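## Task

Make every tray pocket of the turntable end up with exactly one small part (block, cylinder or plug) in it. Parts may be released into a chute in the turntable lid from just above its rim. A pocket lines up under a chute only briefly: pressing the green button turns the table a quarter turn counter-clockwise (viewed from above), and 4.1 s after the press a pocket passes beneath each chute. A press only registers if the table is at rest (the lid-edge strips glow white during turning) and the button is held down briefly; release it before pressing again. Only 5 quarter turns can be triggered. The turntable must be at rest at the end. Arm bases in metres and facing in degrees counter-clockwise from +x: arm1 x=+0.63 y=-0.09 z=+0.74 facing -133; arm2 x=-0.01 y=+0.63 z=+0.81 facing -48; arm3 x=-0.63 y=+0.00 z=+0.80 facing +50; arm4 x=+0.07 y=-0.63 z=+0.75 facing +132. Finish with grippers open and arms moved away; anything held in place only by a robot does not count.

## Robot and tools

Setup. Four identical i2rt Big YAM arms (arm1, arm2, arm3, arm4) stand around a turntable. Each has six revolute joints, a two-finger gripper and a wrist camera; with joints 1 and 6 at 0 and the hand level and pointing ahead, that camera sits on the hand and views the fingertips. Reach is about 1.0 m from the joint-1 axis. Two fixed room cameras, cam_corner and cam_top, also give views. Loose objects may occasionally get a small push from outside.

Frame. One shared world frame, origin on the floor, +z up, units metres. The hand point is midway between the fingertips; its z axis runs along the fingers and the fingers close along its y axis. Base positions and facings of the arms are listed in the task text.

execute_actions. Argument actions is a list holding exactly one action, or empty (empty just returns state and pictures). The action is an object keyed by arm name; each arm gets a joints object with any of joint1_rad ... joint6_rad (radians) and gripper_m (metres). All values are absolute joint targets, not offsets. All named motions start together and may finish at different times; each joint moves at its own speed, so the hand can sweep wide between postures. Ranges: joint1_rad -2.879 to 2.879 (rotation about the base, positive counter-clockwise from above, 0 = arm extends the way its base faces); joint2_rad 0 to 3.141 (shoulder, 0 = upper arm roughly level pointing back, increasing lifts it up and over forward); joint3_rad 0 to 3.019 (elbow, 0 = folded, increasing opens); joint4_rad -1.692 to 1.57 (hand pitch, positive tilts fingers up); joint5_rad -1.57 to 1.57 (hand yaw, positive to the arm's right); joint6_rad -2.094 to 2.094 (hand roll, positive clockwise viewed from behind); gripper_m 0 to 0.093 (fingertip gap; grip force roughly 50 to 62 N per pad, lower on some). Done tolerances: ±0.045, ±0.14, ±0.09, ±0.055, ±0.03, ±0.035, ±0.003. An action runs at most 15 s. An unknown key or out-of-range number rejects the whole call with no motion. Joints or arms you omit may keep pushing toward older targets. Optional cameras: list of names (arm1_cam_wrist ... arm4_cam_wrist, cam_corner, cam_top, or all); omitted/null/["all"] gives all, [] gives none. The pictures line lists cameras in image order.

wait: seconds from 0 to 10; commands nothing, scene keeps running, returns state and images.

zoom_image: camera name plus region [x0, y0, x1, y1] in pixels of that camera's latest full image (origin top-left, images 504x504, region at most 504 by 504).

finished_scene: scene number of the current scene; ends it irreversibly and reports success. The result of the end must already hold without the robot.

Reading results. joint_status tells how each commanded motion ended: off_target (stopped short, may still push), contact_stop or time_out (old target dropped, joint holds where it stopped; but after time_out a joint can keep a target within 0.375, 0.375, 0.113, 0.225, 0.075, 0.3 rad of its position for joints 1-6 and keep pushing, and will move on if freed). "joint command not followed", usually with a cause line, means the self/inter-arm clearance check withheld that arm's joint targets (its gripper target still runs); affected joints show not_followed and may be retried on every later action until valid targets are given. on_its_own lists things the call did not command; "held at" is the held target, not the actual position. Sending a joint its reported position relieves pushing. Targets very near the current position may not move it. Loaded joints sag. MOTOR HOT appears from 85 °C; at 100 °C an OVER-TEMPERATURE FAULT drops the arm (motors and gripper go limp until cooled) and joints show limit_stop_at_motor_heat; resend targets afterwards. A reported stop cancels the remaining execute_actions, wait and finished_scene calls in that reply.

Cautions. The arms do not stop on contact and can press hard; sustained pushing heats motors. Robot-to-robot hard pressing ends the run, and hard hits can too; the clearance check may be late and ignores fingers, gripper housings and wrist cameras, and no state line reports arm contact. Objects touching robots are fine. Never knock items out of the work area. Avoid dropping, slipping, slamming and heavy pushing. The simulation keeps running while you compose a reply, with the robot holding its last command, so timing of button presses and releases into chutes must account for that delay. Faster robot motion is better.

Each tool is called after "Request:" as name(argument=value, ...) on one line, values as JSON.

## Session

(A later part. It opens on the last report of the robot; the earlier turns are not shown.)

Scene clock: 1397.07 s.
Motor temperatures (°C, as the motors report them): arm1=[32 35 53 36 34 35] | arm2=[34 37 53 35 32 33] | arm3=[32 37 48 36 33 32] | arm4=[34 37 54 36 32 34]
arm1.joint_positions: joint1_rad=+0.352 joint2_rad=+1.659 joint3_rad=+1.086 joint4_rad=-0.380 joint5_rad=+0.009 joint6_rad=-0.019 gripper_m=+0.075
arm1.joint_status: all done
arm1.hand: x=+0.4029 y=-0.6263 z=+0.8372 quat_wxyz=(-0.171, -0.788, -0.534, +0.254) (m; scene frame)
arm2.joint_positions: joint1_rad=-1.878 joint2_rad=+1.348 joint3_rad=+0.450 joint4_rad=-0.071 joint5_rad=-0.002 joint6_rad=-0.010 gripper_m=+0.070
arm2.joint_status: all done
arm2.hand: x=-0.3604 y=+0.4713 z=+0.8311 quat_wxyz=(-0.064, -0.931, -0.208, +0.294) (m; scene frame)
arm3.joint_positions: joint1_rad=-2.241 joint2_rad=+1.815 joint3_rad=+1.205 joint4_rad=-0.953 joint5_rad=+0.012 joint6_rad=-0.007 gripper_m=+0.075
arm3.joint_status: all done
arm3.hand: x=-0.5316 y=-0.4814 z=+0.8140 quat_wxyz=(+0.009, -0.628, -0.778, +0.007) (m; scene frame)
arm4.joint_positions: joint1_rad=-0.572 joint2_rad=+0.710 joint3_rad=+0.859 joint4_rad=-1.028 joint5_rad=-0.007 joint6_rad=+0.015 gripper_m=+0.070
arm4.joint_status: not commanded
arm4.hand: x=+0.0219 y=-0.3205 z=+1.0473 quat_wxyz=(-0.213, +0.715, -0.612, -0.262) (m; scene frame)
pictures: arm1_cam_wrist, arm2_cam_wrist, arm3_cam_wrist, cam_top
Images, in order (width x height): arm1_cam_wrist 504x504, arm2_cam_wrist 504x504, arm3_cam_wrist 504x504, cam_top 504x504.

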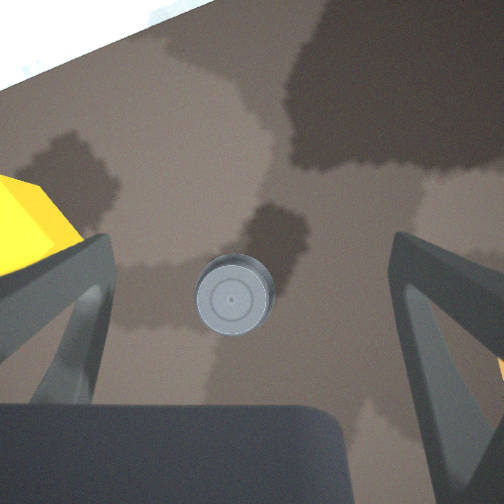

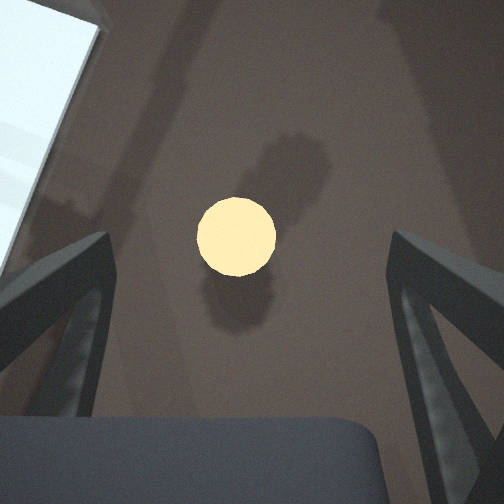

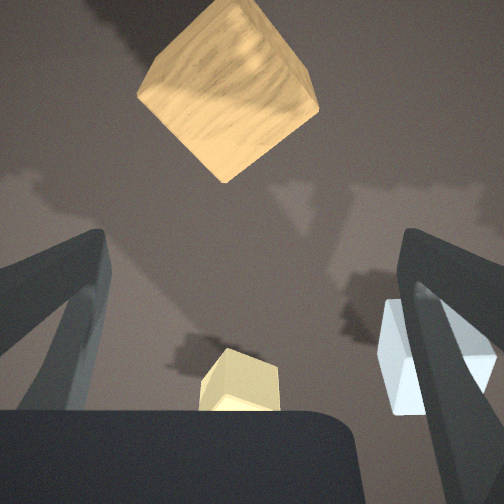

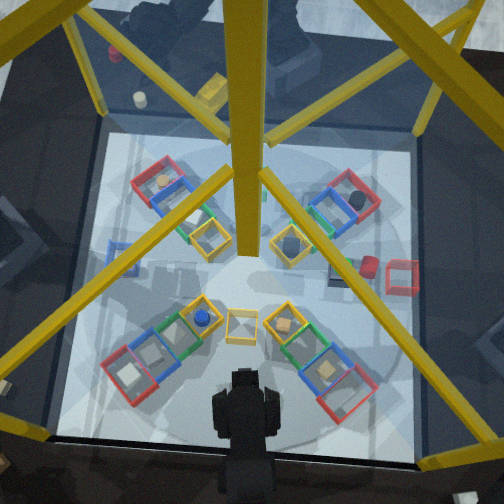

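Request:
execute_actions(actions=[{"arm1":{"joints":{"joint1_rad":0.372,"gripper_m":0.066}},"arm2":{"joints":{"joint1_rad":-1.858}},"arm3":{"joints":{"joint2_rad":1.594}}}], cameras=[])

Request:
execute_actions(actions=[{"arm1":{"joints":{"joint2_rad":1.784,"joint3_rad":0.951,"joint4_rad":-0.107}},"arm2":{"joints":{"joint2_rad":1.716,"joint3_rad":0.42,"joint4_rad":0.345}},"arm3":{"joints":{"joint3_rad":0.85,"joint4_rad":-0.81}}}], cameras=["arm1_cam_wrist","arm2_cam_wrist","arm3_cam_wrist"])

Scene clock: 1429.23 s.
Motor temperatures (°C, as the motors report them): arm1=[32 37 52 36 34 35] | arm2=[34 36 51 35 32 33] | arm3=[32 39 48 36 33 32] | arm4=[34 36 52 36 32 34]
arm1.joint_positions: joint1_rad=+0.365 joint2_rad=+1.659 joint3_rad=+1.086 joint4_rad=-0.380 joint5_rad=+0.009 joint6_rad=-0.019 gripper_m=+0.066
arm1.joint_status: all done
arm1.hand: x=+0.4100 y=-0.6291 z=+0.8373 quat_wxyz=(-0.172, -0.785, -0.539, +0.253) (m; scene frame)
arm2.joint_positions: joint1_rad=-1.864 joint2_rad=+1.348 joint3_rad=+0.450 joint4_rad=-0.071 joint5_rad=-0.002 joint6_rad=-0.010 gripper_m=+0.070
arm2.joint_status: all done
arm2.hand: x=-0.3581 y=+0.4664 z=+0.8311 quat_wxyz=(-0.066, -0.929, -0.215, +0.293) (m; scene frame)
arm3.joint_positions: joint1_rad=-2.241 joint2_rad=+1.580 joint3_rad=+1.205 joint4_rad=-0.953 joint5_rad=+0.012 joint6_rad=-0.007 gripper_m=+0.075
arm3.joint_status: all done
arm3.hand: x=-0.5274 y=-0.4958 z=+0.9268 quat_wxyz=(-0.082, -0.624, -0.773, +0.081) (m; scene frame)
arm4.joint_positions: joint1_rad=-0.572 joint2_rad=+0.710 joint3_rad=+0.859 joint4_rad=-1.028 joint5_rad=-0.007 joint6_rad=+0.015 gripper_m=+0.070
arm4.joint_status: not commanded
arm4.hand: x=+0.0219 y=-0.3205 z=+1.0473 quat_wxyz=(-0.213, +0.715, -0.612, -0.262) (m; scene frame)
pictures: none
No camera images: the call's "cameras" was empty. Leave "cameras" out to get every camera's image.

Scene clock: 1430.43 s.
Motor temperatures (°C, as the motors report them): arm1=[32 37 51 36 34 35] | arm2=[34 36 51 35 32 33] | arm3=[32 39 48 36 33 32] | arm4=[34 36 52 36 32 34]
arm1.joint_positions: joint1_rad=+0.365 joint2_rad=+1.789 joint3_rad=+0.946 joint4_rad=-0.128 joint5_rad=+0.009 joint6_rad=-0.019 gripper_m=+0.066
arm1.joint_status: all done
arm1.hand: x=+0.4199 y=-0.6085 z=+0.7401 quat_wxyz=(-0.167, -0.787, -0.540, +0.246) (m; scene frame)
arm2.joint_positions: joint1_rad=-1.864 joint2_rad=+1.711 joint3_rad=+0.422 joint4_rad=+0.329 joint5_rad=-0.002 joint6_rad=-0.010 gripper_m=+0.070
arm2.joint_status: all done
arm2.hand: x=-0.3656 y=+0.4627 z=+0.7452 quat_wxyz=(-0.067, -0.928, -0.215, +0.297) (m; scene frame)
arm3.joint_positions: joint1_rad=-2.241 joint2_rad=+1.592 joint3_rad=+0.843 joint4_rad=-0.827 joint5_rad=+0.012 joint6_rad=-0.007 gripper_m=+0.075
arm3.joint_status: all done
arm3.hand: x=-0.5558 y=-0.3657 z=+0.8005 quat_wxyz=(+0.014, -0.628, -0.778, +0.003) (m; scene frame)
arm4.joint_positions: joint1_rad=-0.572 joint2_rad=+0.710 joint3_rad=+0.859 joint4_rad=-1.028 joint5_rad=-0.007 joint6_rad=+0.015 gripper_m=+0.070
arm4.joint_status: not commanded
arm4.hand: x=+0.0219 y=-0.3205 z=+1.0473 quat_wxyz=(-0.213, +0.715, -0.612, -0.262) (m; scene frame)
pictures: arm1_cam_wrist, arm2_cam_wrist, arm3_cam_wrist
Images, in order (width x height): arm1_cam_wrist 504x504, arm2_cam_wrist 504x504, arm3_cam_wrist 504x504.

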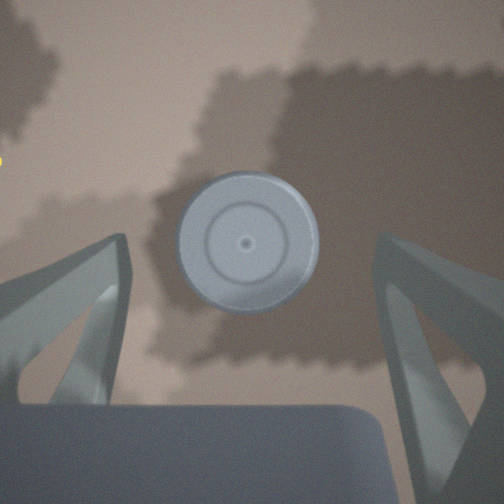

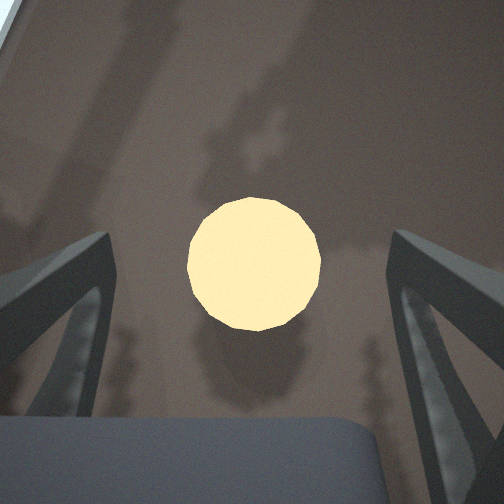

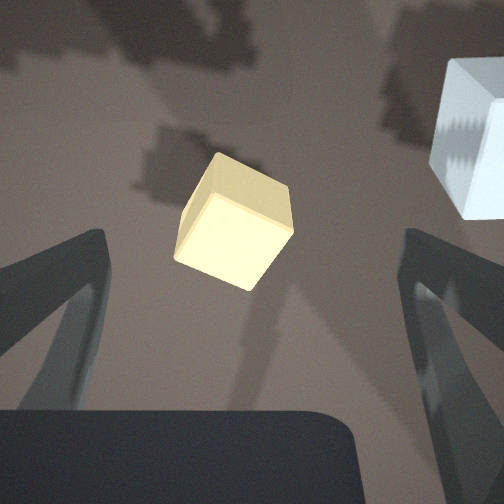

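Request:
execute_actions(actions=[{"arm1":{"joints":{"gripper_m":0.015}},"arm2":{"joints":{"gripper_m":0.015}},"arm3":{"joints":{"joint1_rad":-2.214,"joint2_rad":1.535,"joint3_rad":0.745,"joint4_rad":-0.745,"joint6_rad":0.5,"gripper_m":0.07}}}], cameras=["arm1_cam_wrist","arm3_cam_wrist"])

Scene clock: 1443.93 s.
Motor temperatures (°C, as the motors report them): arm1=[32 37 50 36 34 35] | arm2=[34 36 49 35 32 33] | arm3=[32 38 47 36 33 32] | arm4=[34 35 52 36 32 34]
arm1.joint_positions: joint1_rad=+0.365 joint2_rad=+1.789 joint3_rad=+0.946 joint4_rad=-0.128 joint5_rad=+0.009 joint6_rad=-0.019 gripper_m=+0.027
arm1.joint_status: gripper_m off_target (ended at +0.027, target +0.015)
arm1.hand: x=+0.4198 y=-0.6086 z=+0.7405 quat_wxyz=(-0.168, -0.787, -0.540, +0.246) (m; scene frame)
arm2.joint_positions: joint1_rad=-1.864 joint2_rad=+1.711 joint3_rad=+0.422 joint4_rad=+0.329 joint5_rad=-0.002 joint6_rad=-0.010 gripper_m=+0.030
arm2.joint_status: gripper_m off_target (ended at +0.030, target +0.015)
arm2.hand: x=-0.3656 y=+0.4627 z=+0.7452 quat_wxyz=(-0.067, -0.928, -0.214, +0.297) (m; scene frame)
arm3.joint_positions: joint1_rad=-2.218 joint2_rad=+1.548 joint3_rad=+0.743 joint4_rad=-0.764 joint5_rad=+0.012 joint6_rad=+0.492 gripper_m=+0.070
arm3.joint_status: all done
arm3.hand: x=-0.5543 y=-0.3347 z=+0.7886 quat_wxyz=(+0.009, -0.794, -0.608, +0.008) (m; scene frame)
arm4.joint_positions: joint1_rad=-0.572 joint2_rad=+0.710 joint3_rad=+0.859 joint4_rad=-1.028 joint5_rad=-0.007 joint6_rad=+0.015 gripper_m=+0.070
arm4.joint_status: not commanded
arm4.hand: x=+0.0219 y=-0.3205 z=+1.0473 quat_wxyz=(-0.213, +0.715, -0.612, -0.262) (m; scene frame)
pictures: arm1_cam_wrist, arm3_cam_wrist
Images, in order (width x height): arm1_cam_wrist 504x504, arm3_cam_wrist 504x504.

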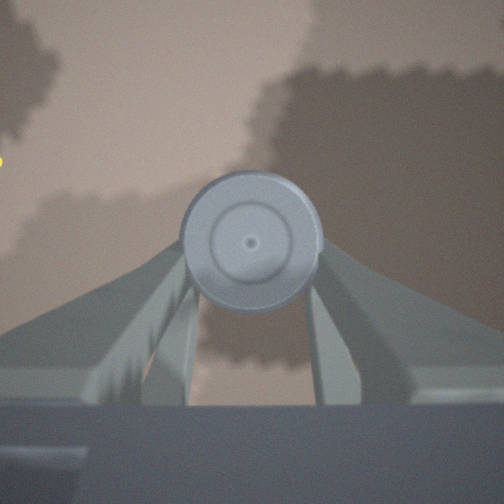

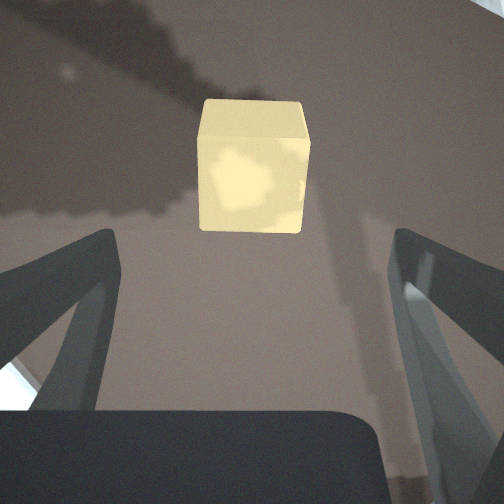

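Request:
execute_actions(actions=[{"arm1":{"joints":{"joint2_rad":0.72,"joint3_rad":0.85,"joint4_rad":-1.03}},"arm2":{"joints":{"joint2_rad":0.72,"joint3_rad":0.85,"joint4_rad":-1.03}},"arm3":{"joints":{"joint2_rad":1.665,"joint3_rad":0.708,"joint4_rad":-0.592}}}], cameras=["arm3_cam_wrist"])

Request:
execute_actions(actions=[{"arm1":{"joints":{"joint1_rad":-1.02,"joint3_rad":0.975}},"arm2":{"joints":{"joint1_rad":-0.778}},"arm3":{"joints":{"gripper_m":0.015}}}], cameras=["arm3_cam_wrist"])

Scene clock: 1457.53 s.
Motor temperatures (°C, as the motors report them): arm1=[32 37 50 36 34 35] | arm2=[34 36 49 35 32 33] | arm3=[32 38 46 36 33 32] | arm4=[34 35 51 36 32 34]
arm1.joint_positions: joint1_rad=+0.365 joint2_rad=+0.720 joint3_rad=+0.846 joint4_rad=-1.014 joint5_rad=+0.009 joint6_rad=-0.019 gripper_m=+0.027
arm1.joint_status: all done
arm1.hand: x=+0.5073 y=-0.3761 z=+1.0302 quat_wxyz=(-0.189, -0.777, -0.532, +0.279) (m; scene frame)
arm2.joint_positions: joint1_rad=-1.864 joint2_rad=+0.719 joint3_rad=+0.845 joint4_rad=-1.018 joint5_rad=-0.002 joint6_rad=-0.010 gripper_m=+0.030
arm2.joint_status: all done
arm2.hand: x=-0.2958 y=+0.4964 z=+1.1049 quat_wxyz=(-0.074, -0.917, -0.212, +0.329) (m; scene frame)
arm3.joint_positions: joint1_rad=-2.218 joint2_rad=+1.668 joint3_rad=+0.709 joint4_rad=-0.610 joint5_rad=+0.012 joint6_rad=+0.492 gripper_m=+0.070
arm3.joint_status: all done
arm3.hand: x=-0.5551 y=-0.3333 z=+0.7412 quat_wxyz=(+0.010, -0.794, -0.608, +0.007) (m; scene frame)
arm4.joint_positions: joint1_rad=-0.572 joint2_rad=+0.710 joint3_rad=+0.859 joint4_rad=-1.028 joint5_rad=-0.007 joint6_rad=+0.015 gripper_m=+0.070
arm4.joint_status: not commanded
arm4.hand: x=+0.0219 y=-0.3205 z=+1.0473 quat_wxyz=(-0.213, +0.715, -0.612, -0.262) (m; scene frame)
pictures: arm3_cam_wrist
Images, in order (width x height): arm3_cam_wrist 504x504.

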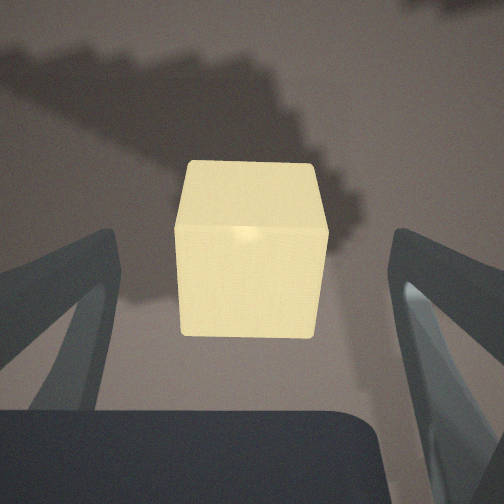

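Scene clock: 1459.23 s.
Motor temperatures (°C, as the motors report them): arm1=[32 37 51 36 34 35] | arm2=[34 36 49 35 32 33] | arm3=[32 38 46 36 33 32] | arm4=[34 35 51 36 32 34]
arm1.joint_positions: joint1_rad=-1.016 joint2_rad=+0.720 joint3_rad=+0.933 joint4_rad=-1.018 joint5_rad=+0.011 joint6_rad=-0.019 gripper_m=+0.027
arm1.joint_status: all done
arm1.hand: x=+0.3060 y=-0.0193 z=+1.0702 quat_wxyz=(+0.040, -0.927, +0.082, +0.364) (m; scene frame)
arm2.joint_positions: joint1_rad=-0.780 joint2_rad=+0.719 joint3_rad=+0.845 joint4_rad=-1.018 joint5_rad=-0.002 joint6_rad=-0.010 gripper_m=+0.030
arm2.joint_status: all done
arm2.hand: x=-0.0251 y=+0.3168 z=+1.1037 quat_wxyz=(-0.229, -0.676, -0.656, +0.245) (m; scene frame)
arm3.joint_positions: joint1_rad=-2.218 joint2_rad=+1.668 joint3_rad=+0.709 joint4_rad=-0.610 joint5_rad=+0.012 joint6_rad=+0.492 gripper_m=+0.032
arm3.joint_status: gripper_m off_target (ended at +0.032, target +0.015)
arm3.hand: x=-0.5551 y=-0.3333 z=+0.7412 quat_wxyz=(+0.010, -0.794, -0.608, +0.007) (m; scene frame)
arm4.joint_positions: joint1_rad=-0.572 joint2_rad=+0.710 joint3_rad=+0.859 joint4_rad=-1.028 joint5_rad=-0.007 joint6_rad=+0.015 gripper_m=+0.070
arm4.joint_status: not commanded
arm4.hand: x=+0.0219 y=-0.3205 z=+1.0473 quat_wxyz=(-0.213, +0.715, -0.612, -0.262) (m; scene frame)
pictures: arm3_cam_wrist
Images, in order (width x height): arm3_cam_wrist 504x504.

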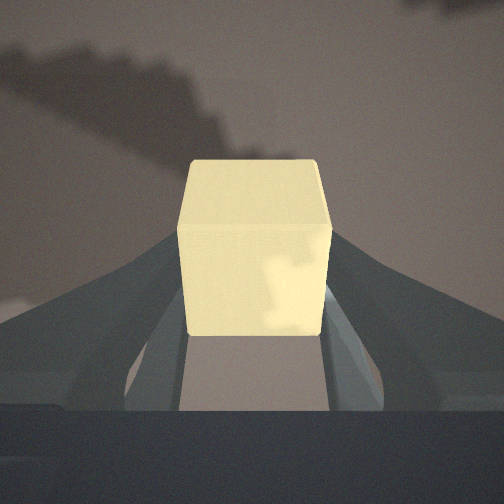

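Request:
execute_actions(actions=[{"arm1":{"joints":{"joint2_rad":1.09,"joint4_rad":-0.81}},"arm2":{"joints":{"joint1_rad":-0.765,"joint2_rad":1.178,"joint3_rad":0.76,"joint4_rad":-0.53}},"arm3":{"joints":{"joint2_rad":1.25,"joint3_rad":0.95,"joint4_rad":-1.1}}}], cameras=[])

Request:
execute_actions(actions=[{"arm3":{"joints":{"joint2_rad":0.9,"joint3_rad":1.08,"joint4_rad":-1.69,"joint6_rad":-0.155}}}], cameras=[])

Request:
execute_actions(actions=[{"arm3":{"joints":{"joint1_rad":-0.992}}}], cameras=[])

Request:
execute_actions(actions=[{"arm3":{"joints":{"joint2_rad":1.17,"joint3_rad":0.906,"joint4_rad":-1.185}}}], cameras=["arm1_cam_wrist","arm2_cam_wrist","arm3_cam_wrist"])

Scene clock: 1468.87 s.
Motor temperatures (°C, as the motors report them): arm1=[32 36 53 36 34 35] | arm2=[34 36 51 35 32 33] | arm3=[32 38 46 36 33 32] | arm4=[34 35 51 36 32 34]
arm1.joint_positions: joint1_rad=-1.016 joint2_rad=+1.102 joint3_rad=+0.934 joint4_rad=-0.832 joint5_rad=+0.011 joint6_rad=-0.019 gripper_m=+0.027
arm1.joint_status: all done
arm1.hand: x=+0.2142 y=-0.0026 z=+0.9622 quat_wxyz=(+0.030, -0.958, +0.084, +0.273) (m; scene frame)
arm2.joint_positions: joint1_rad=-0.772 joint2_rad=+1.179 joint3_rad=+0.761 joint4_rad=-0.547 joint5_rad=-0.002 joint6_rad=-0.010 gripper_m=+0.030
arm2.joint_status: all done
arm2.hand: x=-0.0275 y=+0.2020 z=+0.9655 quat_wxyz=(-0.206, -0.682, -0.667, +0.219) (m; scene frame)
arm3.joint_positions: joint1_rad=-2.218 joint2_rad=+1.240 joint3_rad=+0.936 joint4_rad=-1.083 joint5_rad=+0.012 joint6_rad=+0.493 gripper_m=+0.032
arm3.joint_status: all done
arm3.hand: x=-0.5464 y=-0.3614 z=+0.9529 quat_wxyz=(-0.072, -0.791, -0.605, +0.045) (m; scene frame)
arm4.joint_positions: joint1_rad=-0.572 joint2_rad=+0.710 joint3_rad=+0.859 joint4_rad=-1.028 joint5_rad=-0.007 joint6_rad=+0.015 gripper_m=+0.070
arm4.joint_status: not commanded
arm4.hand: x=+0.0219 y=-0.3205 z=+1.0473 quat_wxyz=(-0.213, +0.715, -0.612, -0.262) (m; scene frame)
pictures: none
No camera images: the call's "cameras" was empty. Leave "cameras" out to get every camera's image.

Scene clock: 1470.50 s.
Motor temperatures (°C, as the motors report them): arm1=[32 36 54 36 34 35] | arm2=[34 36 51 35 32 33] | arm3=[32 38 46 36 33 32] | arm4=[34 35 51 36 32 34]
arm1.joint_positions: joint1_rad=-1.016 joint2_rad=+1.102 joint3_rad=+0.934 joint4_rad=-0.832 joint5_rad=+0.011 joint6_rad=-0.019 gripper_m=+0.027
arm1.joint_status: not commanded
arm1.hand: x=+0.2142 y=-0.0026 z=+0.9622 quat_wxyz=(+0.030, -0.958, +0.084, +0.273) (m; scene frame)
arm2.joint_positions: joint1_rad=-0.772 joint2_rad=+1.179 joint3_rad=+0.761 joint4_rad=-0.547 joint5_rad=-0.002 joint6_rad=-0.010 gripper_m=+0.030
arm2.joint_status: not commanded
arm2.hand: x=-0.0275 y=+0.2020 z=+0.9655 quat_wxyz=(-0.206, -0.682, -0.667, +0.219) (m; scene frame)
arm3.joint_positions: joint1_rad=-2.218 joint2_rad=+0.894 joint3_rad=+1.046 joint4_rad=-1.674 joint5_rad=+0.012 joint6_rad=-0.147 gripper_m=+0.032
arm3.joint_status: all done
arm3.hand: x=-0.5776 y=-0.2216 z=+1.0811 quat_wxyz=(-0.006, -0.563, -0.826, +0.020) (m; scene frame)
arm4.joint_positions: joint1_rad=-0.572 joint2_rad=+0.710 joint3_rad=+0.859 joint4_rad=-1.028 joint5_rad=-0.007 joint6_rad=+0.015 gripper_m=+0.070
arm4.joint_status: not commanded
arm4.hand: x=+0.0219 y=-0.3205 z=+1.0473 quat_wxyz=(-0.213, +0.715, -0.612, -0.262) (m; scene frame)
pictures: none
No camera images: the call's "cameras" was empty. Leave "cameras" out to get every camera's image.

Scene clock: 1472.10 s.
Motor temperatures (°C, as the motors report them): arm1=[32 36 54 36 34 35] | arm2=[34 36 52 35 32 33] | arm3=[32 38 46 36 33 32] | arm4=[34 35 51 36 32 34]
arm1.joint_positions: joint1_rad=-1.016 joint2_rad=+1.102 joint3_rad=+0.934 joint4_rad=-0.832 joint5_rad=+0.011 joint6_rad=-0.019 gripper_m=+0.027
arm1.joint_status: not commanded
arm1.hand: x=+0.2142 y=-0.0026 z=+0.9622 quat_wxyz=(+0.030, -0.958, +0.084, +0.273) (m; scene frame)
arm2.joint_positions: joint1_rad=-0.772 joint2_rad=+1.179 joint3_rad=+0.761 joint4_rad=-0.547 joint5_rad=-0.002 joint6_rad=-0.010 gripper_m=+0.030
arm2.joint_status: not commanded
arm2.hand: x=-0.0275 y=+0.2020 z=+0.9655 quat_wxyz=(-0.206, -0.682, -0.667, +0.219) (m; scene frame)
arm3.joint_positions: joint1_rad=-0.996 joint2_rad=+0.894 joint3_rad=+1.046 joint4_rad=-1.674 joint5_rad=+0.011 joint6_rad=-0.149 gripper_m=+0.032
arm3.joint_status: all done
arm3.hand: x=-0.4012 y=-0.0293 z=+1.0810 quat_wxyz=(-0.017, +0.014, -1.000, +0.003) (m; scene frame)
arm4.joint_positions: joint1_rad=-0.572 joint2_rad=+0.710 joint3_rad=+0.859 joint4_rad=-1.028 joint5_rad=-0.007 joint6_rad=+0.015 gripper_m=+0.070
arm4.joint_status: not commanded
arm4.hand: x=+0.0219 y=-0.3205 z=+1.0473 quat_wxyz=(-0.213, +0.715, -0.612, -0.262) (m; scene frame)
pictures: none
No camera images: the call's "cameras" was empty. Leave "cameras" out to get every camera's image.

Scene clock: 1473.30 s.
Motor temperatures (°C, as the motors report them): arm1=[32 36 54 36 34 35] | arm2=[34 36 52 35 32 33] | arm3=[32 38 46 36 33 32] | arm4=[34 35 51 36 32 34]
arm1.joint_positions: joint1_rad=-1.016 joint2_rad=+1.102 joint3_rad=+0.934 joint4_rad=-0.832 joint5_rad=+0.011 joint6_rad=-0.019 gripper_m=+0.027
arm1.joint_status: not commanded
arm1.hand: x=+0.2142 y=-0.0026 z=+0.9622 quat_wxyz=(+0.030, -0.958, +0.084, +0.273) (m; scene frame)
arm2.joint_positions: joint1_rad=-0.772 joint2_rad=+1.179 joint3_rad=+0.761 joint4_rad=-0.547 joint5_rad=-0.002 joint6_rad=-0.010 gripper_m=+0.030
arm2.joint_status: not commanded
arm2.hand: x=-0.0275 y=+0.2020 z=+0.9655 quat_wxyz=(-0.206, -0.682, -0.667, +0.219) (m; scene frame)
arm3.joint_positions: joint1_rad=-0.996 joint2_rad=+1.186 joint3_rad=+0.896 joint4_rad=-1.204 joint5_rad=+0.011 joint6_rad=-0.149 gripper_m=+0.032
arm3.joint_status: all done
arm3.hand: x=-0.3033 y=-0.0399 z=+0.9519 quat_wxyz=(-0.031, +0.014, -0.999, +0.005) (m; scene frame)
arm4.joint_positions: joint1_rad=-0.572 joint2_rad=+0.710 joint3_rad=+0.859 joint4_rad=-1.028 joint5_rad=-0.007 joint6_rad=+0.015 gripper_m=+0.070
arm4.joint_status: not commanded
arm4.hand: x=+0.0219 y=-0.3205 z=+1.0473 quat_wxyz=(-0.213, +0.715, -0.612, -0.262) (m; scene frame)
pictures: arm1_cam_wrist, arm2_cam_wrist, arm3_cam_wrist
Images, in order (width x height): arm1_cam_wrist 504x504, arm2_cam_wrist 504x504, arm3_cam_wrist 504x504.

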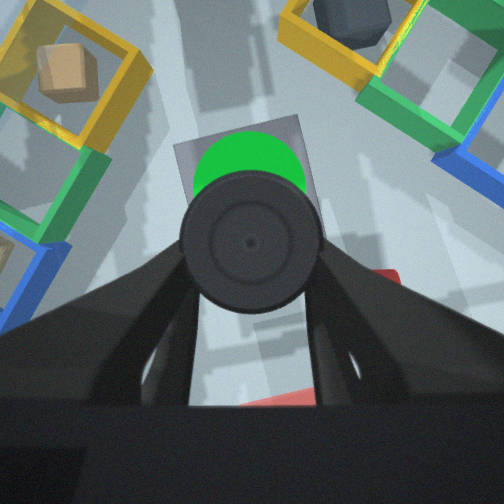

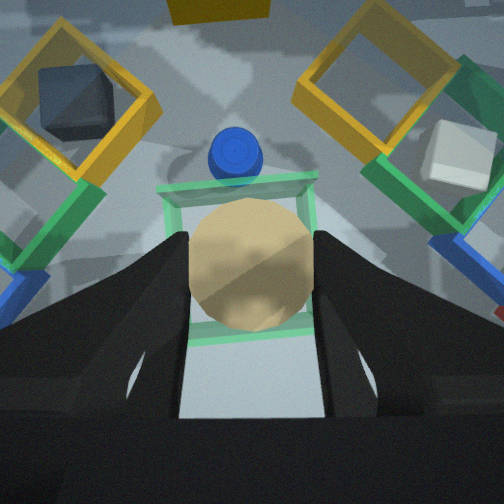

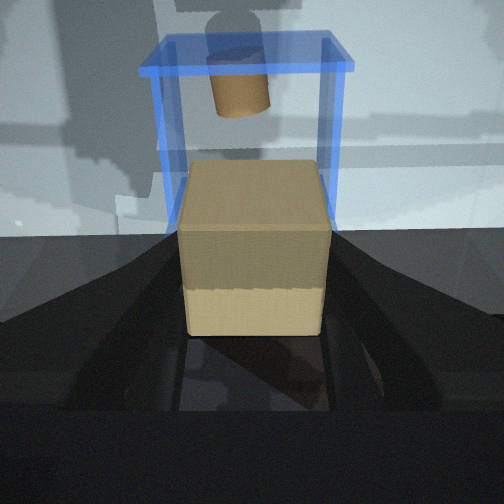

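Request:
execute_actions(actions=[{"arm1":{"joints":{"joint2_rad":1.295}}}], cameras=[])

Request:
wait(seconds=0.3)

Request:
execute_actions(actions=[{"arm1":{"joints":{"joint1_rad":-1.109,"joint2_rad":0.73,"joint4_rad":-0.932}}}], cameras=[])

Request:
execute_actions(actions=[{"arm1":{"joints":{"joint3_rad":0.692}}}], cameras=[])

Request:
wait(seconds=0.55)

Request:
execute_actions(actions=[{"arm1":{"joints":{"gripper_m":0.07}},"arm2":{"joints":{"gripper_m":0.07}},"arm3":{"joints":{"gripper_m":0.07}}}], cameras=["cam_top"])

Scene clock: 1498.40 s.
Motor temperatures (°C, as the motors report them): arm1=[32 36 56 36 34 35] | arm2=[34 36 52 35 32 33] | arm3=[32 38 47 36 33 32] | arm4=[34 35 51 36 32 34]
arm1.joint_positions: joint1_rad=-1.016 joint2_rad=+1.240 joint3_rad=+0.975 joint4_rad=-0.813 joint5_rad=+0.011 joint6_rad=-0.019 gripper_m=+0.027
arm1.joint_status: all done
arm1.hand: x=+0.1877 y=+0.0022 z=+0.9280 quat_wxyz=(+0.026, -0.968, +0.085, +0.235) (m; scene frame)
arm2.joint_positions: joint1_rad=-0.772 joint2_rad=+1.179 joint3_rad=+0.761 joint4_rad=-0.547 joint5_rad=-0.002 joint6_rad=-0.010 gripper_m=+0.030
arm2.joint_status: not commanded
arm2.hand: x=-0.0275 y=+0.2020 z=+0.9655 quat_wxyz=(-0.206, -0.682, -0.667, +0.219) (m; scene frame)
arm3.joint_positions: joint1_rad=-0.996 joint2_rad=+1.186 joint3_rad=+0.896 joint4_rad=-1.204 joint5_rad=+0.011 joint6_rad=-0.149 gripper_m=+0.032
arm3.joint_status: not commanded
arm3.hand: x=-0.3033 y=-0.0399 z=+0.9519 quat_wxyz=(-0.031, +0.014, -0.999, +0.005) (m; scene frame)
arm4.joint_positions: joint1_rad=-0.572 joint2_rad=+0.710 joint3_rad=+0.859 joint4_rad=-1.028 joint5_rad=-0.007 joint6_rad=+0.015 gripper_m=+0.070
arm4.joint_status: not commanded
arm4.hand: x=+0.0219 y=-0.3205 z=+1.0473 quat_wxyz=(-0.213, +0.715, -0.612, -0.262) (m; scene frame)
pictures: none
No camera images: the call's "cameras" was empty. Leave "cameras" out to get every camera's image.

Scene clock: 1498.70 s.
Motor temperatures (°C, as the motors report them): arm1=[32 36 55 36 34 35] | arm2=[34 36 52 35 32 33] | arm3=[32 38 47 36 33 32] | arm4=[34 35 51 36 32 34]
arm1.joint_positions: joint1_rad=-1.016 joint2_rad=+1.240 joint3_rad=+0.975 joint4_rad=-0.813 joint5_rad=+0.011 joint6_rad=-0.019 gripper_m=+0.027
arm1.joint_status: all done
arm1.hand: x=+0.1877 y=+0.0022 z=+0.9280 quat_wxyz=(+0.026, -0.968, +0.085, +0.235) (m; scene frame)
arm2.joint_positions: joint1_rad=-0.772 joint2_rad=+1.179 joint3_rad=+0.761 joint4_rad=-0.547 joint5_rad=-0.002 joint6_rad=-0.010 gripper_m=+0.030
arm2.joint_status: not commanded
arm2.hand: x=-0.0275 y=+0.2020 z=+0.9655 quat_wxyz=(-0.206, -0.682, -0.667, +0.219) (m; scene frame)
arm3.joint_positions: joint1_rad=-0.996 joint2_rad=+1.186 joint3_rad=+0.896 joint4_rad=-1.204 joint5_rad=+0.011 joint6_rad=-0.149 gripper_m=+0.032
arm3.joint_status: not commanded
arm3.hand: x=-0.3033 y=-0.0399 z=+0.9519 quat_wxyz=(-0.031, +0.014, -0.999, +0.005) (m; scene frame)
arm4.joint_positions: joint1_rad=-0.572 joint2_rad=+0.710 joint3_rad=+0.859 joint4_rad=-1.028 joint5_rad=-0.007 joint6_rad=+0.015 gripper_m=+0.070
arm4.joint_status: not commanded
arm4.hand: x=+0.0219 y=-0.3205 z=+1.0473 quat_wxyz=(-0.213, +0.715, -0.612, -0.262) (m; scene frame)
wait: 0.30 s; at rest by 0.27 s
pictures: arm1_cam_wrist, arm2_cam_wrist, arm3_cam_wrist, arm4_cam_wrist, cam_corner, cam_top
Images, in order (width x height): arm1_cam_wrist 504x504, arm2_cam_wrist 504x504, arm3_cam_wrist 504x504, arm4_cam_wrist 504x504, cam_corner 504x504, cam_top 504x504.

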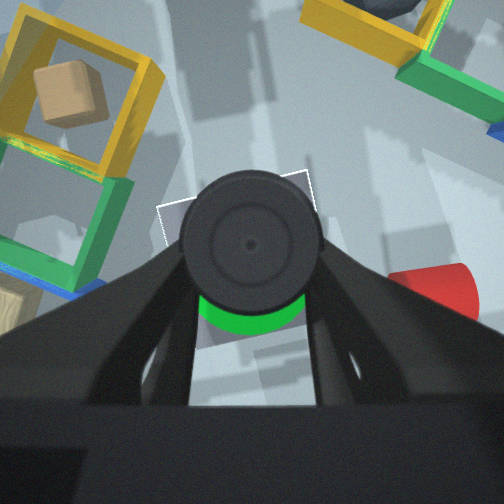

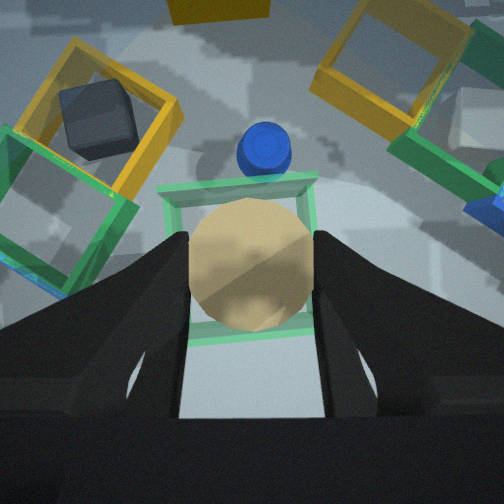

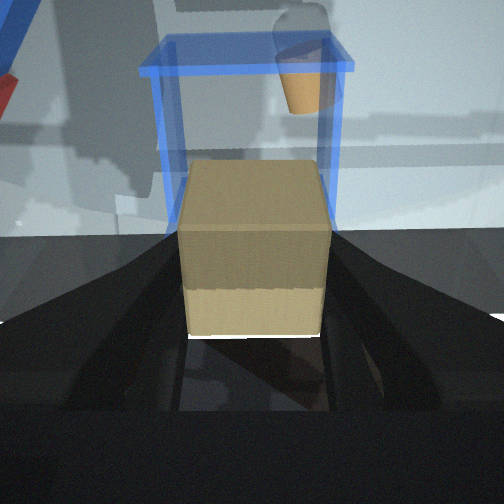

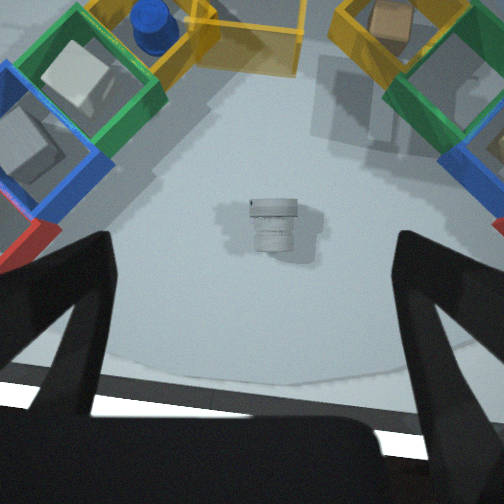

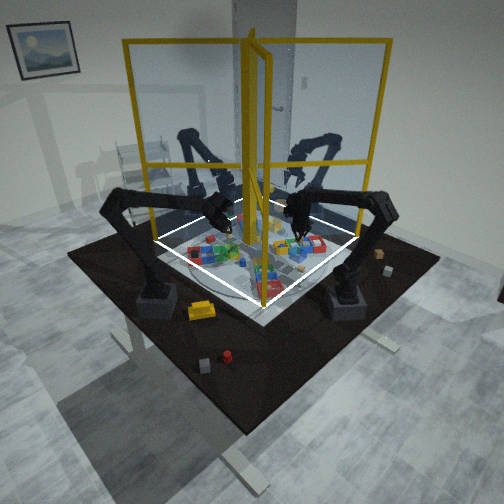

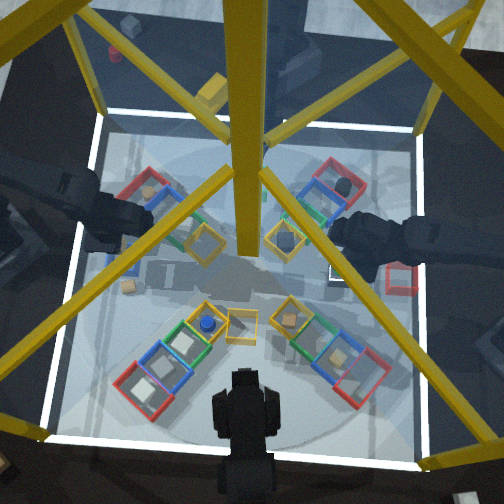

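Scene clock: 1500.13 s.
Motor temperatures (°C, as the motors report them): arm1=[32 36 55 36 34 35] | arm2=[34 36 52 35 32 33] | arm3=[32 38 47 36 33 32] | arm4=[34 35 51 36 32 34]
arm1.joint_positions: joint1_rad=-1.113 joint2_rad=+0.723 joint3_rad=+0.974 joint4_rad=-0.915 joint5_rad=+0.010 joint6_rad=-0.019 gripper_m=+0.027
arm1.joint_status: all done
arm1.hand: x=+0.2931 y=+0.0173 z=+1.1099 quat_wxyz=(+0.067, -0.894, +0.123, +0.425) (m; scene frame)
arm2.joint_positions: joint1_rad=-0.772 joint2_rad=+1.179 joint3_rad=+0.761 joint4_rad=-0.547 joint5_rad=-0.002 joint6_rad=-0.010 gripper_m=+0.030
arm2.joint_status: not commanded
arm2.hand: x=-0.0275 y=+0.2020 z=+0.9655 quat_wxyz=(-0.206, -0.682, -0.667, +0.219) (m; scene frame)
arm3.joint_positions: joint1_rad=-0.996 joint2_rad=+1.186 joint3_rad=+0.896 joint4_rad=-1.204 joint5_rad=+0.011 joint6_rad=-0.149 gripper_m=+0.032
arm3.joint_status: not commanded
arm3.hand: x=-0.3033 y=-0.0399 z=+0.9519 quat_wxyz=(-0.031, +0.014, -0.999, +0.005) (m; scene frame)
arm4.joint_positions: joint1_rad=-0.572 joint2_rad=+0.710 joint3_rad=+0.859 joint4_rad=-1.028 joint5_rad=-0.007 joint6_rad=+0.015 gripper_m=+0.070
arm4.joint_status: not commanded
arm4.hand: x=+0.0219 y=-0.3205 z=+1.0473 quat_wxyz=(-0.213, +0.715, -0.612, -0.262) (m; scene frame)
pictures: none
No camera images: the call's "cameras" was empty. Leave "cameras" out to get every camera's image.

Scene clock: 1501.23 s.
Motor temperatures (°C, as the motors report them): arm1=[32 36 55 36 34 35] | arm2=[34 36 52 35 32 33] | arm3=[32 38 47 36 33 32] | arm4=[34 35 51 36 32 34]
arm1.joint_positions: joint1_rad=-1.113 joint2_rad=+0.727 joint3_rad=+0.692 joint4_rad=-0.922 joint5_rad=+0.010 joint6_rad=-0.019 gripper_m=+0.027
arm1.joint_status: all done
arm1.hand: x=+0.3328 y=+0.0047 z=+0.9540 quat_wxyz=(+0.046, -0.947, +0.129, +0.291) (m; scene frame)
arm2.joint_positions: joint1_rad=-0.772 joint2_rad=+1.179 joint3_rad=+0.761 joint4_rad=-0.547 joint5_rad=-0.002 joint6_rad=-0.010 gripper_m=+0.030
arm2.joint_status: not commanded
arm2.hand: x=-0.0275 y=+0.2020 z=+0.9655 quat_wxyz=(-0.206, -0.682, -0.667, +0.219) (m; scene frame)
arm3.joint_positions: joint1_rad=-0.996 joint2_rad=+1.186 joint3_rad=+0.896 joint4_rad=-1.204 joint5_rad=+0.011 joint6_rad=-0.149 gripper_m=+0.032
arm3.joint_status: not commanded
arm3.hand: x=-0.3033 y=-0.0399 z=+0.9519 quat_wxyz=(-0.031, +0.014, -0.999, +0.005) (m; scene frame)
arm4.joint_positions: joint1_rad=-0.572 joint2_rad=+0.710 joint3_rad=+0.859 joint4_rad=-1.028 joint5_rad=-0.007 joint6_rad=+0.015 gripper_m=+0.070
arm4.joint_status: not commanded
arm4.hand: x=+0.0219 y=-0.3205 z=+1.0473 quat_wxyz=(-0.213, +0.715, -0.612, -0.262) (m; scene frame)
pictures: none
No camera images: the call's "cameras" was empty. Leave "cameras" out to get every camera's image.

Scene clock: 1501.80 s.
Motor temperatures (°C, as the motors report them): arm1=[32 36 55 36 34 35] | arm2=[34 36 52 35 32 33] | arm3=[32 38 47 36 33 32] | arm4=[34 35 51 36 32 34]
arm1.joint_positions: joint1_rad=-1.113 joint2_rad=+0.727 joint3_rad=+0.692 joint4_rad=-0.922 joint5_rad=+0.010 joint6_rad=-0.019 gripper_m=+0.027
arm1.joint_status: all done
arm1.hand: x=+0.3328 y=+0.0047 z=+0.9540 quat_wxyz=(+0.046, -0.947, +0.129, +0.291) (m; scene frame)
arm2.joint_positions: joint1_rad=-0.772 joint2_rad=+1.179 joint3_rad=+0.761 joint4_rad=-0.547 joint5_rad=-0.002 joint6_rad=-0.010 gripper_m=+0.030
arm2.joint_status: not commanded
arm2.hand: x=-0.0275 y=+0.2020 z=+0.9655 quat_wxyz=(-0.206, -0.682, -0.667, +0.219) (m; scene frame)
arm3.joint_positions: joint1_rad=-0.996 joint2_rad=+1.186 joint3_rad=+0.896 joint4_rad=-1.204 joint5_rad=+0.011 joint6_rad=-0.149 gripper_m=+0.032
arm3.joint_status: not commanded
arm3.hand: x=-0.3033 y=-0.0399 z=+0.9519 quat_wxyz=(-0.031, +0.014, -0.999, +0.005) (m; scene frame)
arm4.joint_positions: joint1_rad=-0.572 joint2_rad=+0.710 joint3_rad=+0.859 joint4_rad=-1.028 joint5_rad=-0.007 joint6_rad=+0.015 gripper_m=+0.070
arm4.joint_status: not commanded
arm4.hand: x=+0.0219 y=-0.3205 z=+1.0473 quat_wxyz=(-0.213, +0.715, -0.612, -0.262) (m; scene frame)
wait: 0.57 s; at rest by 0.27 s
pictures: arm1_cam_wrist, arm2_cam_wrist, arm3_cam_wrist, arm4_cam_wrist, cam_corner, cam_top
Images, in order (width x height): arm1_cam_wrist 504x504, arm2_cam_wrist 504x504, arm3_cam_wrist 504x504, arm4_cam_wrist 504x504, cam_corner 504x504, cam_top 504x504.

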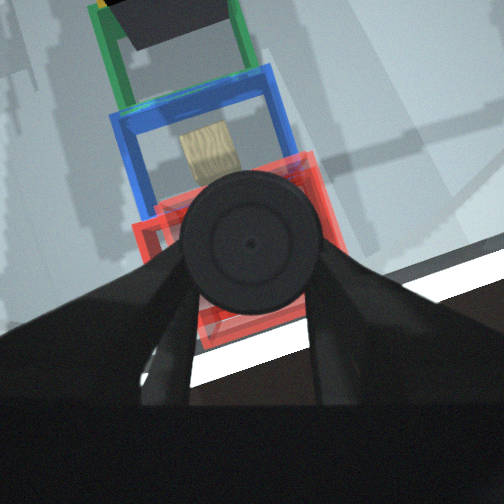

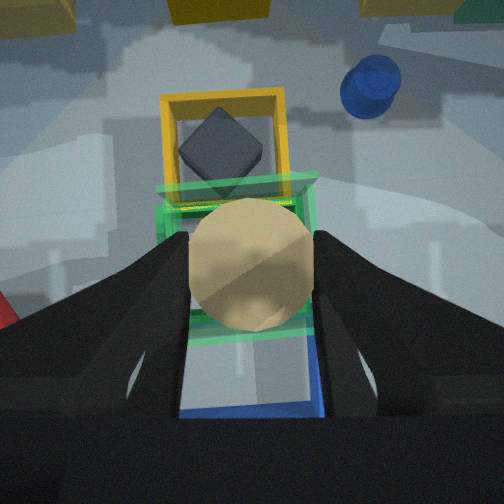

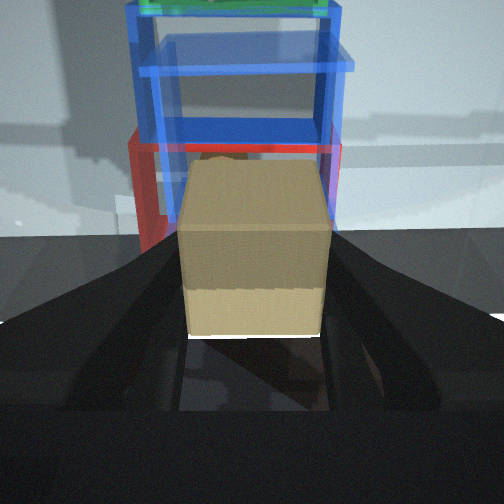

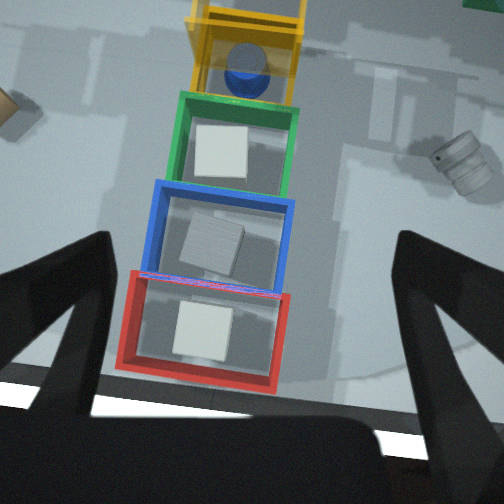

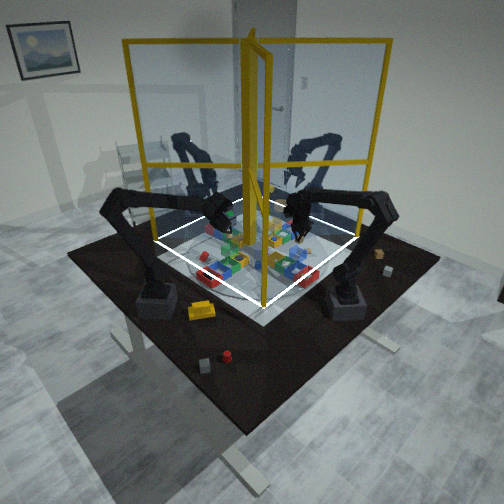

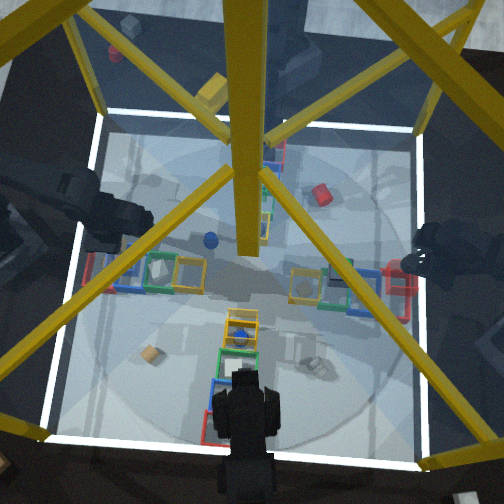

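Scene clock: 1502.40 s.
Motor temperatures (°C, as the motors report them): arm1=[32 36 55 36 34 35] | arm2=[34 36 52 35 32 33] | arm3=[32 38 47 36 33 32] | arm4=[34 35 51 36 32 34]
arm1.joint_positions: joint1_rad=-1.113 joint2_rad=+0.727 joint3_rad=+0.692 joint4_rad=-0.922 joint5_rad=+0.010 joint6_rad=-0.019 gripper_m=+0.070
arm1.joint_status: all done
arm1.hand: x=+0.3328 y=+0.0047 z=+0.9540 quat_wxyz=(+0.046, -0.947, +0.129, +0.291) (m; scene frame)
arm2.joint_positions: joint1_rad=-0.772 joint2_rad=+1.179 joint3_rad=+0.761 joint4_rad=-0.547 joint5_rad=-0.002 joint6_rad=-0.010 gripper_m=+0.070
arm2.joint_status: all done
arm2.hand: x=-0.0275 y=+0.2020 z=+0.9655 quat_wxyz=(-0.206, -0.682, -0.667, +0.219) (m; scene frame)
arm3.joint_positions: joint1_rad=-0.996 joint2_rad=+1.186 joint3_rad=+0.896 joint4_rad=-1.204 joint5_rad=+0.011 joint6_rad=-0.149 gripper_m=+0.070
arm3.joint_status: all done
arm3.hand: x=-0.3033 y=-0.0399 z=+0.9519 quat_wxyz=(-0.031, +0.014, -0.999, +0.005) (m; scene frame)
arm4.joint_positions: joint1_rad=-0.572 joint2_rad=+0.710 joint3_rad=+0.859 joint4_rad=-1.028 joint5_rad=-0.007 joint6_rad=+0.015 gripper_m=+0.070
arm4.joint_status: not commanded
arm4.hand: x=+0.0219 y=-0.3205 z=+1.0473 quat_wxyz=(-0.213, +0.715, -0.612, -0.262) (m; scene frame)
pictures: cam_top
Images, in order (width x height): cam_top 504x504.

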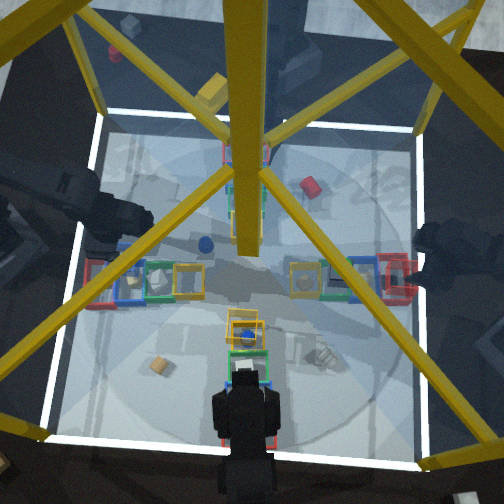

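Request:
execute_actions(actions=[{"arm1":{"joints":{"joint2_rad":0.72,"joint3_rad":0.85,"joint4_rad":-1.03}},"arm2":{"joints":{"joint2_rad":0.72,"joint3_rad":0.85,"joint4_rad":-1.03}},"arm3":{"joints":{"joint2_rad":0.9,"joint3_rad":1.08,"joint4_rad":-1.69,"joint6_rad":0.0}},"arm4":{"joints":{"joint1_rad":-2.435,"gripper_m":0.075}}}], cameras=["cam_top"])

Request:
execute_actions(actions=[{"arm1":{"joints":{"joint1_rad":0.407,"gripper_m":0.075}},"arm2":{"joints":{"joint1_rad":-2.243,"gripper_m":0.072}},"arm3":{"joints":{"joint1_rad":-2.398,"gripper_m":0.075}},"arm4":{"joints":{"joint2_rad":1.585,"joint3_rad":1.09,"joint4_rad":-1.04}}}], cameras=[])

Request:
execute_actions(actions=[{"arm1":{"joints":{"joint2_rad":1.128,"joint3_rad":0.542,"joint4_rad":-0.365}},"arm2":{"joints":{"joint2_rad":1.515,"joint3_rad":0.629,"joint4_rad":-0.065}},"arm3":{"joints":{"joint2_rad":1.65,"joint3_rad":0.965,"joint4_rad":-0.86}}}], cameras=["arm1_cam_wrist","arm2_cam_wrist","arm3_cam_wrist","arm4_cam_wrist","cam_top"])

Scene clock: 1547.23 s.
Motor temperatures (°C, as the motors report them): arm1=[32 35 53 36 34 35] | arm2=[34 35 53 35 32 33] | arm3=[32 38 48 36 33 32] | arm4=[34 35 50 36 32 34]
arm1.joint_positions: joint1_rad=-1.113 joint2_rad=+0.723 joint3_rad=+0.814 joint4_rad=-1.012 joint5_rad=+0.010 joint6_rad=-0.019 gripper_m=+0.070
arm1.joint_status: all done
arm1.hand: x=+0.3277 y=+0.0065 z=+1.0062 quat_wxyz=(+0.049, -0.942, +0.129, +0.307) (m; scene frame)
arm2.joint_positions: joint1_rad=-0.772 joint2_rad=+0.713 joint3_rad=+0.819 joint4_rad=-1.018 joint5_rad=-0.002 joint6_rad=-0.010 gripper_m=+0.070
arm2.joint_status: all done
arm2.hand: x=-0.0224 y=+0.3213 z=+1.0915 quat_wxyz=(-0.224, -0.676, -0.661, +0.237) (m; scene frame)
arm3.joint_positions: joint1_rad=-0.996 joint2_rad=+0.894 joint3_rad=+1.052 joint4_rad=-1.674 joint5_rad=+0.011 joint6_rad=-0.008 gripper_m=+0.070
arm3.joint_status: all done
arm3.hand: x=-0.4001 y=-0.0294 z=+1.0833 quat_wxyz=(-0.021, -0.056, -0.998, +0.002) (m; scene frame)
arm4.joint_positions: joint1_rad=-2.428 joint2_rad=+0.713 joint3_rad=+0.859 joint4_rad=-1.028 joint5_rad=-0.007 joint6_rad=+0.014 gripper_m=+0.075
arm4.joint_status: all done
arm4.hand: x=+0.3869 y=-0.6655 z=+1.0468 quat_wxyz=(-0.337, -0.060, -0.940, +0.015) (m; scene frame)
pictures: cam_top
Images, in order (width x height): cam_top 504x504.

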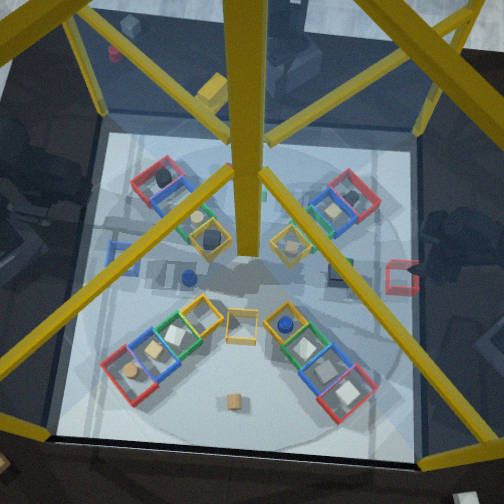

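Scene clock: 1548.97 s.
Motor temperatures (°C, as the motors report them): arm1=[32 35 53 36 34 35] | arm2=[34 35 54 35 32 33] | arm3=[32 38 48 36 33 32] | arm4=[34 35 51 36 32 34]
arm1.joint_positions: joint1_rad=+0.403 joint2_rad=+0.723 joint3_rad=+0.814 joint4_rad=-1.012 joint5_rad=+0.009 joint6_rad=-0.019 gripper_m=+0.075
arm1.joint_status: all done
arm1.hand: x=+0.5200 y=-0.3768 z=+1.0128 quat_wxyz=(-0.186, -0.771, -0.550, +0.262) (m; scene frame)
arm2.joint_positions: joint1_rad=-2.240 joint2_rad=+0.715 joint3_rad=+0.819 joint4_rad=-1.018 joint5_rad=-0.001 joint6_rad=-0.010 gripper_m=+0.072
arm2.joint_status: all done
arm2.hand: x=-0.3212 y=+0.6109 z=+1.0919 quat_wxyz=(-0.012, -0.945, -0.036, +0.326) (m; scene frame)
arm3.joint_positions: joint1_rad=-2.394 joint2_rad=+0.894 joint3_rad=+1.052 joint4_rad=-1.674 joint5_rad=+0.012 joint6_rad=-0.007 gripper_m=+0.075
arm3.joint_status: all done
arm3.hand: x=-0.6171 y=-0.2278 z=+1.0839 quat_wxyz=(-0.008, -0.686, -0.727, +0.024) (m; scene frame)
arm4.joint_positions: joint1_rad=-2.428 joint2_rad=+1.596 joint3_rad=+1.065 joint4_rad=-1.041 joint5_rad=-0.007 joint6_rad=+0.014 gripper_m=+0.075
arm4.joint_status: all done
arm4.hand: x=+0.5005 y=-0.6792 z=+0.8200 quat_wxyz=(+0.000, -0.065, -0.998, -0.003) (m; scene frame)
pictures: none
No camera images: the call's "cameras" was empty. Leave "cameras" out to get every camera's image.

Scene clock: 1550.50 s.
Motor temperatures (°C, as the motors report them): arm1=[32 35 53 36 34 35] | arm2=[34 35 53 35 32 33] | arm3=[32 38 48 36 33 32] | arm4=[34 35 51 36 32 34]
arm1.joint_positions: joint1_rad=+0.403 joint2_rad=+1.134 joint3_rad=+0.536 joint4_rad=-0.386 joint5_rad=+0.009 joint6_rad=-0.019 gripper_m=+0.075
arm1.joint_status: all done
arm1.hand: x=+0.5016 y=-0.4379 z=+0.8247 quat_wxyz=(-0.169, -0.778, -0.556, +0.238) (m; scene frame)
arm2.joint_positions: joint1_rad=-2.240 joint2_rad=+1.510 joint3_rad=+0.627 joint4_rad=-0.082 joint5_rad=-0.001 joint6_rad=-0.010 gripper_m=+0.072
arm2.joint_status: all done
arm2.hand: x=-0.4616 y=+0.6003 z=+0.8332 quat_wxyz=(-0.011, -0.953, -0.036, +0.302) (m; scene frame)
arm3.joint_positions: joint1_rad=-2.394 joint2_rad=+1.652 joint3_rad=+0.965 joint4_rad=-0.879 joint5_rad=+0.012 joint6_rad=-0.007 gripper_m=+0.075
arm3.joint_status: all done
arm3.hand: x=-0.6106 y=-0.4129 z=+0.8131 quat_wxyz=(+0.011, -0.686, -0.728, +0.006) (m; scene frame)
arm4.joint_positions: joint1_rad=-2.428 joint2_rad=+1.596 joint3_rad=+1.065 joint4_rad=-1.041 joint5_rad=-0.007 joint6_rad=+0.014 gripper_m=+0.075
arm4.joint_status: not commanded
arm4.hand: x=+0.5005 y=-0.6792 z=+0.8200 quat_wxyz=(+0.000, -0.065, -0.998, -0.003) (m; scene frame)
pictures: arm1_cam_wrist, arm2_cam_wrist, arm3_cam_wrist, arm4_cam_wrist, cam_top
Images, in order (width x height): arm1_cam_wrist 504x504, arm2_cam_wrist 504x504, arm3_cam_wrist 504x504, arm4_cam_wrist 504x504, cam_top 504x504.

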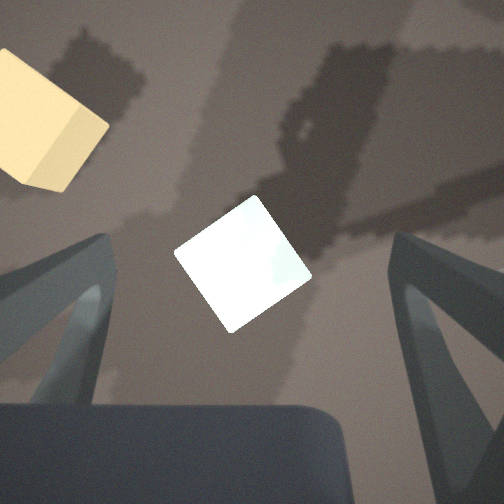

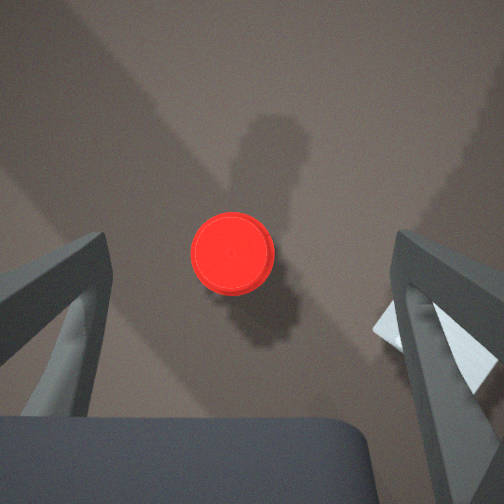

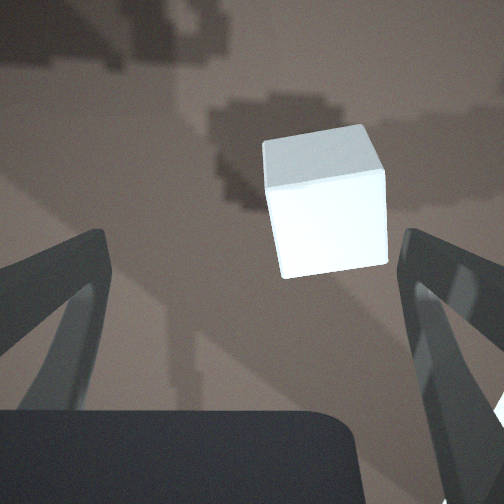

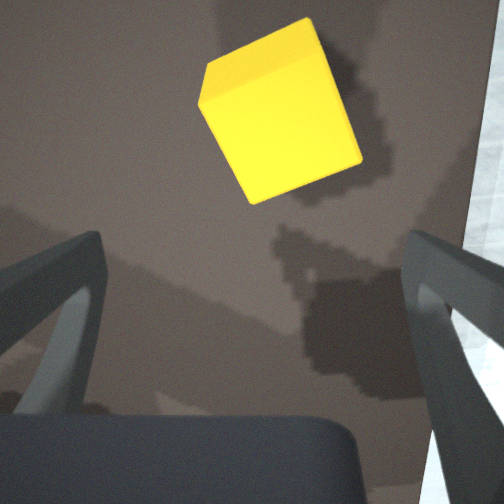

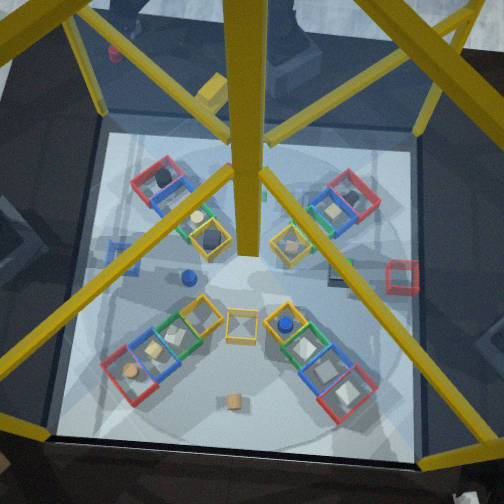

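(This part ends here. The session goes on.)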